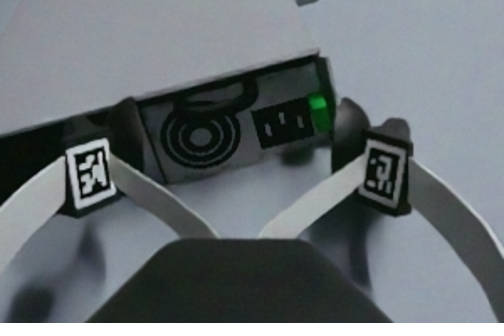

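Emit:
{"api": "execute_actions", "payload": {
  "actions": [
    {"r1":{"joints":{"arm_m":0.240,"gripper_m":0.056},"pace":"slow"}}
  ],
  "cameras": []
}}

Emit:
{"api": "execute_actions", "payload": {
  "actions": [
    {"r1":{"joints":{"gripper_m":0.047},"pace":"slow"}}
  ],
  "cameras": ["r1_wrist_camera"]
}}

Emit:
{"api": "zoom_image", "payload": {
  "camera": "r1_wrist_camera",
  "region": [150, 180, 450, 372]
}}

Scene clock: 545.57 s.
r1.base_odometry: x=-0.669 y=+2.781 heading=-0.692 (m, m, rad; r1's odometry frame)
r1.turned_by_wheels: +0.000 (rad since the last result)
r1.turned_by_imu: +0.000 (rad since the last result)
r1.base_tilt: forward=+0.0 right=-0.4 (deg)
r1.lidar_m: 0.37 0.41 1.29 1.22 1.29 1.63 1.60 1.72 2.39 1.33 0.53 0.38
r1.base_status: not commanded
r1.joint_positions: lift_m=+0.726 arm_m=+0.238 wrist_yaw_rad=-0.100 wrist_pitch_rad=+0.353 wrist_roll_rad=+0.280 gripper_m=+0.056
r1.joint_status: all done
r1.motor_effort: lift_m=+23(23) arm_m=+9(12) wrist_yaw_rad=-2(3) wrist_pitch_rad=-9(10) wrist_roll_rad=-2(2) gripper_m=-1(2) wheel_0=+0(0) wheel_1=+0(1) wheel_2=+0(0) (%)
r1.hand_pose: x=+0.6699 y=-0.1140 z=+0.8043 quat_wxyz=(+0.972, +0.146, +0.167, -0.073) (m; r1's base frame)
r1.wrist_depth_mm: - - - - - - - / - - - - - 640 559 / - - 500 488 480 421 379 / - 504 322 293 349 310 290 / 1708 294 252 252 266 252 238 / 309 268 198 233 200 208 196 / 248 227 224 - 191 176 173
r2.base_odometry: x=+2.257 y=-1.167 heading=+0.672 (m, m, rad; r2's odometry frame)
r2.turned_by_wheels: +0.000 (rad since the last result)
r2.turned_by_imu: +0.000 (rad since the last result)
r2.base_tilt: forward=+0.1 right=-0.2 (deg)
r2.lidar_m: 2.10 0.62 0.45 0.41 0.44 0.60 2.18 2.28 1.62 1.55 1.57 2.18
r2.base_status: not commanded
r2.joint_positions: lift_m=+1.000 arm_m=+0.002 wrist_yaw_rad=+0.000 wrist_pitch_rad=+1.600 wrist_roll_rad=+0.012 gripper_m=+0.130
r2.joint_status: not commanded
r2.motor_effort: lift_m=+18(18) arm_m=+0(1) wrist_yaw_rad=+0(0) wrist_pitch_rad=-1(0) wrist_roll_rad=-3(2) gripper_m=+0(1) wheel_0=+3(3) wheel_1=+3(3) wheel_2=-3(3) (%)
r2.hand_pose: x=+0.1642 y=-0.0874 z=+0.8900 quat_wxyz=(+0.697, +0.004, +0.717, -0.004) (m; r2's base frame)
r2.wrist_depth_mm: 1098 1118 1118 1118 1118 1118 1118 / 1118 1118 1118 1118 1098 1118 1138 / 1098 1138 1118 1118 1118 1118 1138 / 1118 1118 1118 1118 1118 1118 1160 / 1098 1118 917 891 1138 1138 1138 / 1118 976 891 904 1118 1138 1138 / 1118 1118 1138 119 1138 1138 1138
pictures: none
No camera images: the call's "cameras" was empty. Leave "cameras" out to get every camera's image.

Scene clock: 546.37 s.
r1.base_odometry: x=-0.669 y=+2.781 heading=-0.692 (m, m, rad; r1's odometry frame)
r1.turned_by_wheels: +0.000 (rad since the last result)
r1.turned_by_imu: +0.000 (rad since the last result)
r1.base_tilt: forward=+0.0 right=-0.3 (deg)
r1.lidar_m: 0.35 0.38 1.26 1.22 1.30 1.65 1.58 1.68 2.38 1.36 0.54 0.40
r1.base_status: not commanded
r1.joint_positions: lift_m=+0.726 arm_m=+0.238 wrist_yaw_rad=-0.103 wrist_pitch_rad=+0.353 wrist_roll_rad=+0.280 gripper_m=+0.047
r1.joint_status: all done
r1.motor_effort: lift_m=+23(23) arm_m=+9(9) wrist_yaw_rad=+8(6) wrist_pitch_rad=-9(9) wrist_roll_rad=+0(2) gripper_m=-4(5) wheel_0=+0(0) wheel_1=+0(0) wheel_2=+0(0) (%)
r1.hand_pose: x=+0.6696 y=-0.1147 z=+0.8043 quat_wxyz=(+0.972, +0.146, +0.167, -0.075) (m; r1's base frame)
r1.wrist_depth_mm: - - - - - - - / - - - - - 634 549 / - - 496 488 488 421 382 / - 504 324 298 347 315 290 / 1708 290 249 252 270 250 239 / 310 267 213 234 201 208 196 / 247 225 224 - 192 175 174
r2.base_odometry: x=+2.257 y=-1.167 heading=+0.672 (m, m, rad; r2's odometry frame)
r2.turned_by_wheels: +0.000 (rad since the last result)
r2.turned_by_imu: +0.000 (rad since the last result)
r2.base_tilt: forward=+0.1 right=-0.3 (deg)
r2.lidar_m: 2.08 0.63 0.43 0.42 0.43 0.59 2.19 2.27 1.63 1.55 1.59 2.19
r2.base_status: not commanded
r2.joint_positions: lift_m=+1.000 arm_m=+0.002 wrist_yaw_rad=+0.000 wrist_pitch_rad=+1.600 wrist_roll_rad=+0.012 gripper_m=+0.130
r2.joint_status: not commanded
r2.motor_effort: lift_m=+18(18) arm_m=+0(1) wrist_yaw_rad=+0(0) wrist_pitch_rad=+0(0) wrist_roll_rad=+0(3) gripper_m=+0(0) wheel_0=+3(3) wheel_1=+3(3) wheel_2=-3(3) (%)
r2.hand_pose: x=+0.1642 y=-0.0874 z=+0.8900 quat_wxyz=(+0.697, +0.004, +0.717, -0.004) (m; r2's base frame)
r2.wrist_depth_mm: 1098 1098 1118 1098 1118 1160 1138 / 1118 1098 1118 1138 1118 1118 1138 / 1098 1118 1118 1118 1118 1138 1138 / 1098 1118 1138 1138 1118 1118 1138 / 1098 1118 917 917 1138 1118 1160 / 1118 976 904 904 1138 1160 1138 / 1118 1138 1138 119 1138 1138 1138
pictures: r1_wrist_camera
camera_calibration (this result's frames):
r1_wrist_camera: T_world_to_cam=[[-0.223912, -0.943272, -0.245157, 0.230895], [-0.340129, 0.311359, -0.887338, 1.02303], [0.913332, -0.115301, -0.390551, -0.0822921], [0, 0, 0, 1]] pos_world=[0.474821, -0.11022, 0.932235]
Images, in order (width x height): r1_wrist_camera 616x392.

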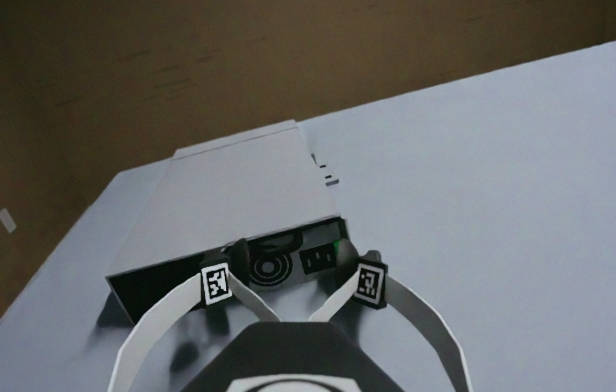

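Region (150, 180, 450, 372) of r1_wrist_camera's 616x392 image, scaled by 1.680; it fills the top 323 rows of this view, and the rest is white.

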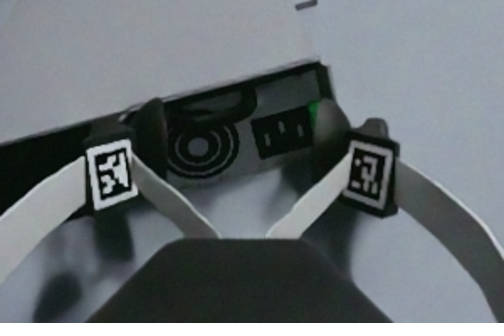

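Emit:
{"api": "execute_actions", "payload": {
  "actions": [
    {"r1":{"joints":{"arm_m":0.247},"pace":"slow"}}
  ],
  "cameras": []
}}

Emit:
{"api": "execute_actions", "payload": {
  "actions": [
    {"r1":{"joints":{"gripper_m":0.02,"arm_m":0.253,"lift_m":0.724},"pace":"slow"}}
  ],
  "cameras": []
}}

Emit:
{"api": "execute_actions", "payload": {
  "actions": [
    {"r1":{"joints":{"gripper_m":-0.01,"arm_m":0.262,"lift_m":0.721},"pace":"slow"}}
  ],
  "cameras": []
}}

Emit:
{"api": "execute_actions", "payload": {
  "actions": [
    {"r1":{"joints":{"gripper_m":-0.038,"arm_m":0.269,"lift_m":0.718},"pace":"slow"}}
  ],
  "cameras": ["r1_wrist_camera"]
}}

Emit:
{"api": "zoom_image", "payload": {
  "camera": "r1_wrist_camera",
  "region": [150, 180, 450, 372]
}}

Scene clock: 547.47 s.
r1.base_odometry: x=-0.669 y=+2.781 heading=-0.692 (m, m, rad; r1's odometry frame)
r1.turned_by_wheels: +0.000 (rad since the last result)
r1.turned_by_imu: +0.000 (rad since the last result)
r1.base_tilt: forward=-0.1 right=-0.2 (deg)
r1.lidar_m: 0.38 0.39 1.27 1.22 1.29 1.66 1.61 1.70 2.43 1.34 0.55 0.39
r1.base_status: not commanded
r1.joint_positions: lift_m=+0.726 arm_m=+0.245 wrist_yaw_rad=-0.105 wrist_pitch_rad=+0.357 wrist_roll_rad=+0.280 gripper_m=+0.047
r1.joint_status: all done
r1.motor_effort: lift_m=+23(23) arm_m=+11(12) wrist_yaw_rad=+12(12) wrist_pitch_rad=-21(21) wrist_roll_rad=+2(0) gripper_m=-4(4) wheel_0=+0(0) wheel_1=+0(0) wheel_2=-2(2) (%)
r1.hand_pose: x=+0.6756 y=-0.1153 z=+0.8031 quat_wxyz=(+0.972, +0.146, +0.168, -0.076) (m; r1's base frame)
r1.wrist_depth_mm: - - - - - - - / - - - - - 615 544 / - - 480 473 469 410 375 / - 492 314 289 342 309 285 / 1118 282 245 247 260 248 234 / 303 262 199 228 200 205 194 / 244 222 221 - 188 174 172
r2.base_odometry: x=+2.257 y=-1.167 heading=+0.672 (m, m, rad; r2's odometry frame)
r2.turned_by_wheels: +0.000 (rad since the last result)
r2.turned_by_imu: +0.000 (rad since the last result)
r2.base_tilt: forward=+0.1 right=-0.2 (deg)
r2.lidar_m: 2.09 0.64 0.43 0.42 0.42 0.60 2.20 2.29 1.65 1.55 1.61 2.19
r2.base_status: not commanded
r2.joint_positions: lift_m=+1.000 arm_m=+0.002 wrist_yaw_rad=+0.000 wrist_pitch_rad=+1.600 wrist_roll_rad=+0.012 gripper_m=+0.130
r2.joint_status: not commanded
r2.motor_effort: lift_m=+18(18) arm_m=+0(1) wrist_yaw_rad=-1(0) wrist_pitch_rad=+0(0) wrist_roll_rad=-3(1) gripper_m=-1(1) wheel_0=+3(3) wheel_1=+3(3) wheel_2=-3(3) (%)
r2.hand_pose: x=+0.1642 y=-0.0874 z=+0.8900 quat_wxyz=(+0.697, +0.004, +0.717, -0.004) (m; r2's base frame)
r2.wrist_depth_mm: 1098 1118 1118 1118 1118 1118 1138 / 1098 1098 1118 1118 1118 1138 1138 / 1118 1118 1118 1118 1098 1118 1138 / 1098 1098 1118 1118 1138 1138 1138 / 1118 1098 917 904 1138 1118 1118 / 1118 991 904 917 1138 1138 1160 / 1118 1118 1118 119 1138 1138 1138
pictures: none
No camera images: the call's "cameras" was empty. Leave "cameras" out to get every camera's image.

Scene clock: 548.83 s.
r1.base_odometry: x=-0.669 y=+2.781 heading=-0.692 (m, m, rad; r1's odometry frame)
r1.turned_by_wheels: +0.000 (rad since the last result)
r1.turned_by_imu: +0.000 (rad since the last result)
r1.base_tilt: forward=-0.1 right=-0.4 (deg)
r1.lidar_m: 0.38 0.40 1.27 1.22 1.30 1.66 1.60 1.68 2.39 1.32 0.53 0.39
r1.base_status: not commanded
r1.joint_positions: lift_m=+0.724 arm_m=+0.251 wrist_yaw_rad=-0.102 wrist_pitch_rad=+0.359 wrist_roll_rad=+0.280 gripper_m=+0.020
r1.joint_status: all done
r1.on_its_own: wrist_pitch_rad is at rest, and its effort (-25) is outside its rest range (-23 to +23)
r1.motor_effort: lift_m=+18(22) arm_m=+11(13) wrist_yaw_rad=+5(14) wrist_pitch_rad=-25(27) wrist_roll_rad=+0(1) gripper_m=-14(12) wheel_0=+2(2) wheel_1=+1(1) wheel_2=-3(3) (%)
r1.hand_pose: x=+0.6817 y=-0.1145 z=+0.8011 quat_wxyz=(+0.972, +0.146, +0.169, -0.074) (m; r1's base frame)
r1.wrist_depth_mm: - - - - - - - / - - - - - 591 535 / - - 466 459 459 402 364 / - 480 304 278 336 303 279 / 1060 272 239 236 260 242 229 / 300 250 190 227 187 202 191 / 239 220 217 - 186 172 -
r2.base_odometry: x=+2.257 y=-1.167 heading=+0.672 (m, m, rad; r2's odometry frame)
r2.turned_by_wheels: +0.000 (rad since the last result)
r2.turned_by_imu: +0.000 (rad since the last result)
r2.base_tilt: forward=+0.1 right=-0.2 (deg)
r2.lidar_m: 2.09 0.64 0.45 0.40 0.44 0.59 2.19 2.28 1.63 1.55 1.62 2.15
r2.base_status: not commanded
r2.joint_positions: lift_m=+1.000 arm_m=+0.002 wrist_yaw_rad=+0.000 wrist_pitch_rad=+1.600 wrist_roll_rad=+0.012 gripper_m=+0.130
r2.joint_status: not commanded
r2.motor_effort: lift_m=+18(18) arm_m=+0(0) wrist_yaw_rad=+0(1) wrist_pitch_rad=+0(1) wrist_roll_rad=-2(5) gripper_m=-1(0) wheel_0=+3(3) wheel_1=+3(3) wheel_2=-3(2) (%)
r2.hand_pose: x=+0.1642 y=-0.0874 z=+0.8900 quat_wxyz=(+0.697, +0.004, +0.717, -0.004) (m; r2's base frame)
r2.wrist_depth_mm: 1118 1118 1118 1118 1118 1138 1118 / 1118 1098 1118 1118 1118 1138 1138 / 1098 1118 1118 1118 1118 1138 1138 / 1098 1098 1118 1118 1118 1138 1118 / 1098 1138 904 904 1138 1138 1138 / 1098 976 917 917 1118 1160 1138 / 1118 1118 1138 120 1138 1138 1138
pictures: none
No camera images: the call's "cameras" was empty. Leave "cameras" out to get every camera's image.

Scene clock: 550.23 s.
r1.base_odometry: x=-0.669 y=+2.781 heading=-0.692 (m, m, rad; r1's odometry frame)
r1.turned_by_wheels: +0.000 (rad since the last result)
r1.turned_by_imu: +0.005 (rad since the last result)
r1.base_tilt: forward=+0.0 right=-0.4 (deg)
r1.lidar_m: 0.35 0.40 1.28 1.21 1.29 1.65 1.58 1.69 2.41 1.32 0.54 0.38
r1.base_status: not commanded
r1.joint_positions: lift_m=+0.721 arm_m=+0.260 wrist_yaw_rad=-0.108 wrist_pitch_rad=+0.360 wrist_roll_rad=+0.279 gripper_m=-0.009
r1.joint_status: all done
r1.on_its_own: wrist_yaw_rad is at rest, and its effort (+20) is outside its rest range (-13 to +13); wrist_pitch_rad is at rest, and its effort (-29) is outside its rest range (-23 to +23)
r1.motor_effort: lift_m=+17(18) arm_m=+13(19) wrist_yaw_rad=+20(38) wrist_pitch_rad=-29(32) wrist_roll_rad=+2(1) gripper_m=-23(24) wheel_0=+1(5) wheel_1=+1(4) wheel_2=-8(12) (%)
r1.hand_pose: x=+0.6897 y=-0.1160 z=+0.7979 quat_wxyz=(+0.972, +0.146, +0.169, -0.077) (m; r1's base frame)
r1.wrist_depth_mm: - - - - - - - / - - - - - 585 530 / - - 449 449 452 397 359 / - 469 297 266 330 297 276 / 413 262 228 231 252 239 226 / 293 168 204 225 186 193 189 / 235 213 214 - 184 169 -
r2.base_odometry: x=+2.257 y=-1.167 heading=+0.672 (m, m, rad; r2's odometry frame)
r2.turned_by_wheels: +0.000 (rad since the last result)
r2.turned_by_imu: +0.000 (rad since the last result)
r2.base_tilt: forward=+0.1 right=-0.2 (deg)
r2.lidar_m: 2.10 0.61 0.44 0.40 0.42 0.60 2.19 2.27 1.64 1.54 1.61 2.15
r2.base_status: not commanded
r2.joint_positions: lift_m=+1.000 arm_m=+0.002 wrist_yaw_rad=+0.000 wrist_pitch_rad=+1.600 wrist_roll_rad=+0.012 gripper_m=+0.130
r2.joint_status: not commanded
r2.motor_effort: lift_m=+18(18) arm_m=-1(0) wrist_yaw_rad=+0(1) wrist_pitch_rad=-1(1) wrist_roll_rad=-2(0) gripper_m=-1(0) wheel_0=+3(3) wheel_1=+3(3) wheel_2=-3(3) (%)
r2.hand_pose: x=+0.1642 y=-0.0874 z=+0.8900 quat_wxyz=(+0.697, +0.004, +0.717, -0.004) (m; r2's base frame)
r2.wrist_depth_mm: 1098 1118 1118 1118 1138 1118 1118 / 1098 1098 1118 1118 1118 1118 1138 / 1118 1118 1118 1118 1160 1138 1138 / 1098 1118 1118 1138 1138 1118 1138 / 1118 1118 904 904 1118 1138 1138 / 1098 976 917 904 1118 1138 1138 / 1098 1118 1138 119 1118 1138 1160
pictures: none
No camera images: the call's "cameras" was empty. Leave "cameras" out to get every camera's image.

Scene clock: 551.43 s.
r1.base_odometry: x=-0.670 y=+2.781 heading=-0.692 (m, m, rad; r1's odometry frame)
r1.turned_by_wheels: +0.000 (rad since the last result)
r1.turned_by_imu: +0.000 (rad since the last result)
r1.base_tilt: forward=-0.1 right=-0.4 (deg)
r1.lidar_m: 0.37 0.43 1.25 1.22 1.26 1.65 1.59 1.67 2.40 1.35 0.54 0.39
r1.base_status: not commanded
r1.joint_positions: lift_m=+0.718 arm_m=+0.266 wrist_yaw_rad=-0.111 wrist_pitch_rad=+0.360 wrist_roll_rad=+0.279 gripper_m=-0.037
r1.joint_status: all done
r1.on_its_own: wrist_yaw_rad is at rest, and its effort (+31) is outside its rest range (-13 to +13); wrist_pitch_rad is at rest, and its effort (-31) is outside its rest range (-23 to +23)
r1.motor_effort: lift_m=+16(16) arm_m=+15(21) wrist_yaw_rad=+31(44) wrist_pitch_rad=-31(31) wrist_roll_rad=+3(2) gripper_m=-27(26) wheel_0=+1(2) wheel_1=+1(2) wheel_2=-11(13) (%)
r1.hand_pose: x=+0.6958 y=-0.1169 z=+0.7949 quat_wxyz=(+0.971, +0.146, +0.169, -0.079) (m; r1's base frame)
r1.wrist_depth_mm: - - - - - - - / - - - - - 585 525 / - - 439 436 449 389 353 / - 442 291 260 327 293 272 / 397 247 221 226 249 235 221 / 286 170 191 222 180 185 186 / 229 216 210 - 181 167 -
r2.base_odometry: x=+2.257 y=-1.167 heading=+0.672 (m, m, rad; r2's odometry frame)
r2.turned_by_wheels: +0.000 (rad since the last result)
r2.turned_by_imu: +0.000 (rad since the last result)
r2.base_tilt: forward=+0.1 right=-0.2 (deg)
r2.lidar_m: 2.07 0.62 0.44 0.41 0.44 0.61 2.18 2.28 1.64 1.54 1.60 2.14
r2.base_status: not commanded
r2.joint_positions: lift_m=+1.000 arm_m=+0.002 wrist_yaw_rad=+0.000 wrist_pitch_rad=+1.600 wrist_roll_rad=+0.012 gripper_m=+0.130
r2.joint_status: not commanded
r2.motor_effort: lift_m=+18(18) arm_m=-1(1) wrist_yaw_rad=+0(1) wrist_pitch_rad=-1(0) wrist_roll_rad=-3(4) gripper_m=-1(1) wheel_0=+3(3) wheel_1=+2(3) wheel_2=-3(3) (%)
r2.hand_pose: x=+0.1642 y=-0.0874 z=+0.8900 quat_wxyz=(+0.697, +0.004, +0.717, -0.004) (m; r2's base frame)
r2.wrist_depth_mm: 1098 1098 1118 1118 1138 1138 1138 / 1098 1118 1118 1118 1118 1118 1138 / 1118 1118 1118 1118 1138 1138 1138 / 1118 1138 1118 1118 1118 1138 1160 / 1098 1118 904 917 1118 1138 1160 / 1118 976 904 917 1138 1138 1138 / 1098 1098 1118 120 1118 1138 1160
pictures: r1_wrist_camera
camera_calibration (this result's frames):
r1_wrist_camera: T_world_to_cam=[[-0.233505, -0.941388, -0.243442, 0.237951], [-0.343781, 0.31412, -0.884953, 1.02529], [0.909555, -0.12295, -0.39698, -0.103285], [0, 0, 0, 1]] pos_world=[0.501981, -0.110758, 0.924257]
Images, in order (width x height): r1_wrist_camera 616x392.

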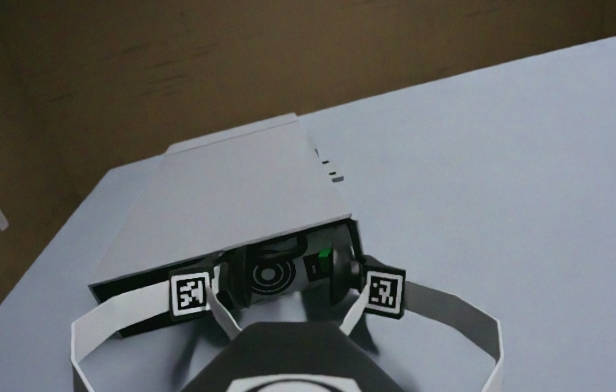

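Region (150, 180, 450, 372) of r1_wrist_camera's 616x392 image, scaled by 1.680; it fills the top 323 rows of this view, and the rest is white.

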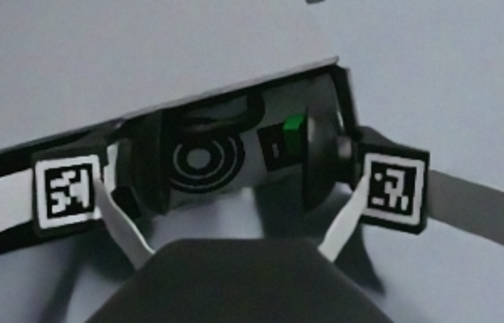

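Emit:
{"api": "execute_actions", "payload": {
  "actions": [
    {"r1":{"base":{"strafe_m":-0.006},"joints":{"arm_m":0.261,"lift_m":0.716},"pace":"slow"}}
  ],
  "cameras": []
}}

Emit:
{"api": "execute_actions", "payload": {
  "actions": [
    {"r1":{"joints":{"arm_m":0.256},"pace":"slow"}}
  ],
  "cameras": ["r1_wrist_camera"]
}}

Emit:
{"api": "zoom_image", "payload": {
  "camera": "r1_wrist_camera",
  "region": [150, 180, 450, 372]
}}

Scene clock: 556.70 s.
r1.base_odometry: x=-0.673 y=+2.776 heading=-0.692 (m, m, rad; r1's odometry frame)
r1.turned_by_wheels: +0.000 (rad since the last result)
r1.turned_by_imu: +0.001 (rad since the last result)
r1.base_tilt: forward=+0.0 right=-0.4 (deg)
r1.lidar_m: 0.37 0.42 1.27 1.22 1.29 1.62 1.59 1.69 2.40 1.36 0.53 0.40
r1.base_status: done
r1.joint_positions: lift_m=+0.716 arm_m=+0.262 wrist_yaw_rad=-0.100 wrist_pitch_rad=+0.356 wrist_roll_rad=+0.279 gripper_m=-0.037
r1.joint_status: all done
r1.motor_effort: lift_m=+18(18) arm_m=-8(14) wrist_yaw_rad=+0(30) wrist_pitch_rad=-18(28) wrist_roll_rad=+2(5) gripper_m=-31(32) wheel_0=+2(9) wheel_1=+1(1) wheel_2=-2(10) (%)
r1.hand_pose: x=+0.6936 y=-0.1141 z=+0.7938 quat_wxyz=(+0.972, +0.145, +0.168, -0.073) (m; r1's base frame)
r1.wrist_depth_mm: - - - - - - - / - - - - - 591 525 / - - 445 445 449 392 355 / - 442 290 260 325 293 271 / 410 250 221 226 249 234 219 / 287 163 198 220 182 186 185 / 228 216 209 - 180 164 -
r2.base_odometry: x=+2.257 y=-1.167 heading=+0.672 (m, m, rad; r2's odometry frame)
r2.turned_by_wheels: +0.000 (rad since the last result)
r2.turned_by_imu: +0.001 (rad since the last result)
r2.base_tilt: forward=+0.1 right=-0.2 (deg)
r2.lidar_m: 2.09 0.63 0.44 0.41 0.42 0.58 2.15 2.29 1.64 1.55 1.61 2.15
r2.base_status: not commanded
r2.joint_positions: lift_m=+1.000 arm_m=+0.002 wrist_yaw_rad=+0.000 wrist_pitch_rad=+1.600 wrist_roll_rad=+0.012 gripper_m=+0.130
r2.joint_status: not commanded
r2.motor_effort: lift_m=+18(18) arm_m=+0(1) wrist_yaw_rad=-1(0) wrist_pitch_rad=+0(0) wrist_roll_rad=-1(1) gripper_m=-1(0) wheel_0=+3(3) wheel_1=+3(3) wheel_2=-3(3) (%)
r2.hand_pose: x=+0.1642 y=-0.0874 z=+0.8900 quat_wxyz=(+0.697, +0.004, +0.717, -0.004) (m; r2's base frame)
r2.wrist_depth_mm: 1098 1098 1118 1118 1118 1138 1138 / 1098 1118 1118 1118 1098 1138 1138 / 1098 1118 1118 1118 1118 1160 1118 / 1098 1118 1118 1098 1118 1138 1138 / 1118 1098 904 904 1138 1138 1138 / 1118 960 904 904 1138 1118 1138 / 1098 1118 1118 119 1138 1118 1160
pictures: none
No camera images: the call's "cameras" was empty. Leave "cameras" out to get every camera's image.

Scene clock: 557.43 s.
r1.base_odometry: x=-0.673 y=+2.776 heading=-0.691 (m, m, rad; r1's odometry frame)
r1.turned_by_wheels: +0.001 (rad since the last result)
r1.turned_by_imu: +0.001 (rad since the last result)
r1.base_tilt: forward=+0.0 right=-0.4 (deg)
r1.lidar_m: 0.37 0.39 1.28 1.23 1.31 1.65 1.61 1.68 2.41 1.34 0.53 0.37
r1.base_status: not commanded
r1.joint_positions: lift_m=+0.716 arm_m=+0.258 wrist_yaw_rad=-0.092 wrist_pitch_rad=+0.354 wrist_roll_rad=+0.280 gripper_m=-0.037
r1.joint_status: all done
r1.on_its_own: wrist_yaw_rad is at rest, and its effort (-24) is outside its rest range (-13 to +13)
r1.motor_effort: lift_m=+18(17) arm_m=-10(11) wrist_yaw_rad=-24(25) wrist_pitch_rad=-12(18) wrist_roll_rad=-3(4) gripper_m=-28(31) wheel_0=+5(5) wheel_1=+3(3) wheel_2=+5(6) (%)
r1.hand_pose: x=+0.6901 y=-0.1120 z=+0.7944 quat_wxyz=(+0.973, +0.145, +0.168, -0.069) (m; r1's base frame)
r1.wrist_depth_mm: - - - - - - - / - - - - - 591 521 / - - 452 421 449 392 353 / - 477 294 258 324 293 270 / 1708 263 225 228 246 235 221 / 291 163 196 218 182 190 185 / 233 212 211 - 180 164 -
r2.base_odometry: x=+2.257 y=-1.167 heading=+0.672 (m, m, rad; r2's odometry frame)
r2.turned_by_wheels: +0.000 (rad since the last result)
r2.turned_by_imu: +0.000 (rad since the last result)
r2.base_tilt: forward=+0.1 right=-0.2 (deg)
r2.lidar_m: 2.08 0.64 0.44 0.39 0.43 0.61 2.18 2.29 1.64 1.56 1.59 2.19
r2.base_status: not commanded
r2.joint_positions: lift_m=+1.000 arm_m=+0.002 wrist_yaw_rad=+0.000 wrist_pitch_rad=+1.600 wrist_roll_rad=+0.012 gripper_m=+0.130
r2.joint_status: not commanded
r2.motor_effort: lift_m=+18(18) arm_m=-1(0) wrist_yaw_rad=-1(1) wrist_pitch_rad=+0(0) wrist_roll_rad=-3(4) gripper_m=-1(1) wheel_0=+3(3) wheel_1=+3(3) wheel_2=-3(3) (%)
r2.hand_pose: x=+0.1642 y=-0.0874 z=+0.8900 quat_wxyz=(+0.697, +0.004, +0.717, -0.004) (m; r2's base frame)
r2.wrist_depth_mm: 1118 1098 1118 1118 1118 1138 1138 / 1098 1098 1118 1098 1118 1138 1138 / 1118 1098 1118 1118 1118 1138 1138 / 1118 1098 1138 1138 1118 1138 1118 / 1138 1118 917 904 1138 1138 1138 / 1118 976 904 904 1138 1138 1138 / 1118 1118 1118 120 1138 1138 1160
pictures: r1_wrist_camera
camera_calibration (this result's frames):
r1_wrist_camera: T_world_to_cam=[[-0.214299, -0.945381, -0.245622, 0.229211], [-0.344109, 0.308413, -0.886832, 1.02245], [0.914147, -0.105527, -0.391407, -0.103375], [0, 0, 0, 1]] pos_world=[0.495454, -0.109553, 0.922576]
Images, in order (width x height): r1_wrist_camera 616x392.

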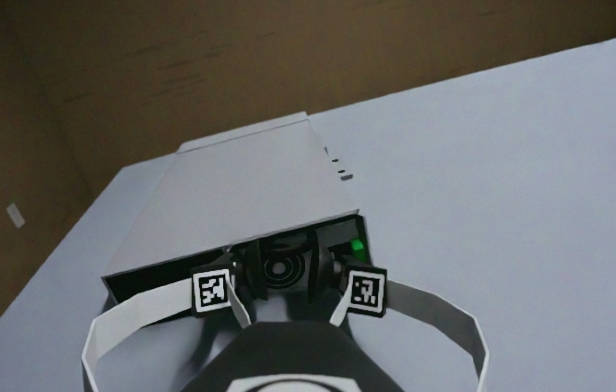

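Region (150, 180, 450, 372) of r1_wrist_camera's 616x392 image, scaled by 1.680; it fills the top 323 rows of this view, and the rest is white.

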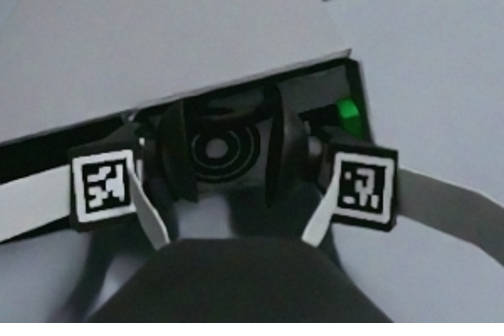

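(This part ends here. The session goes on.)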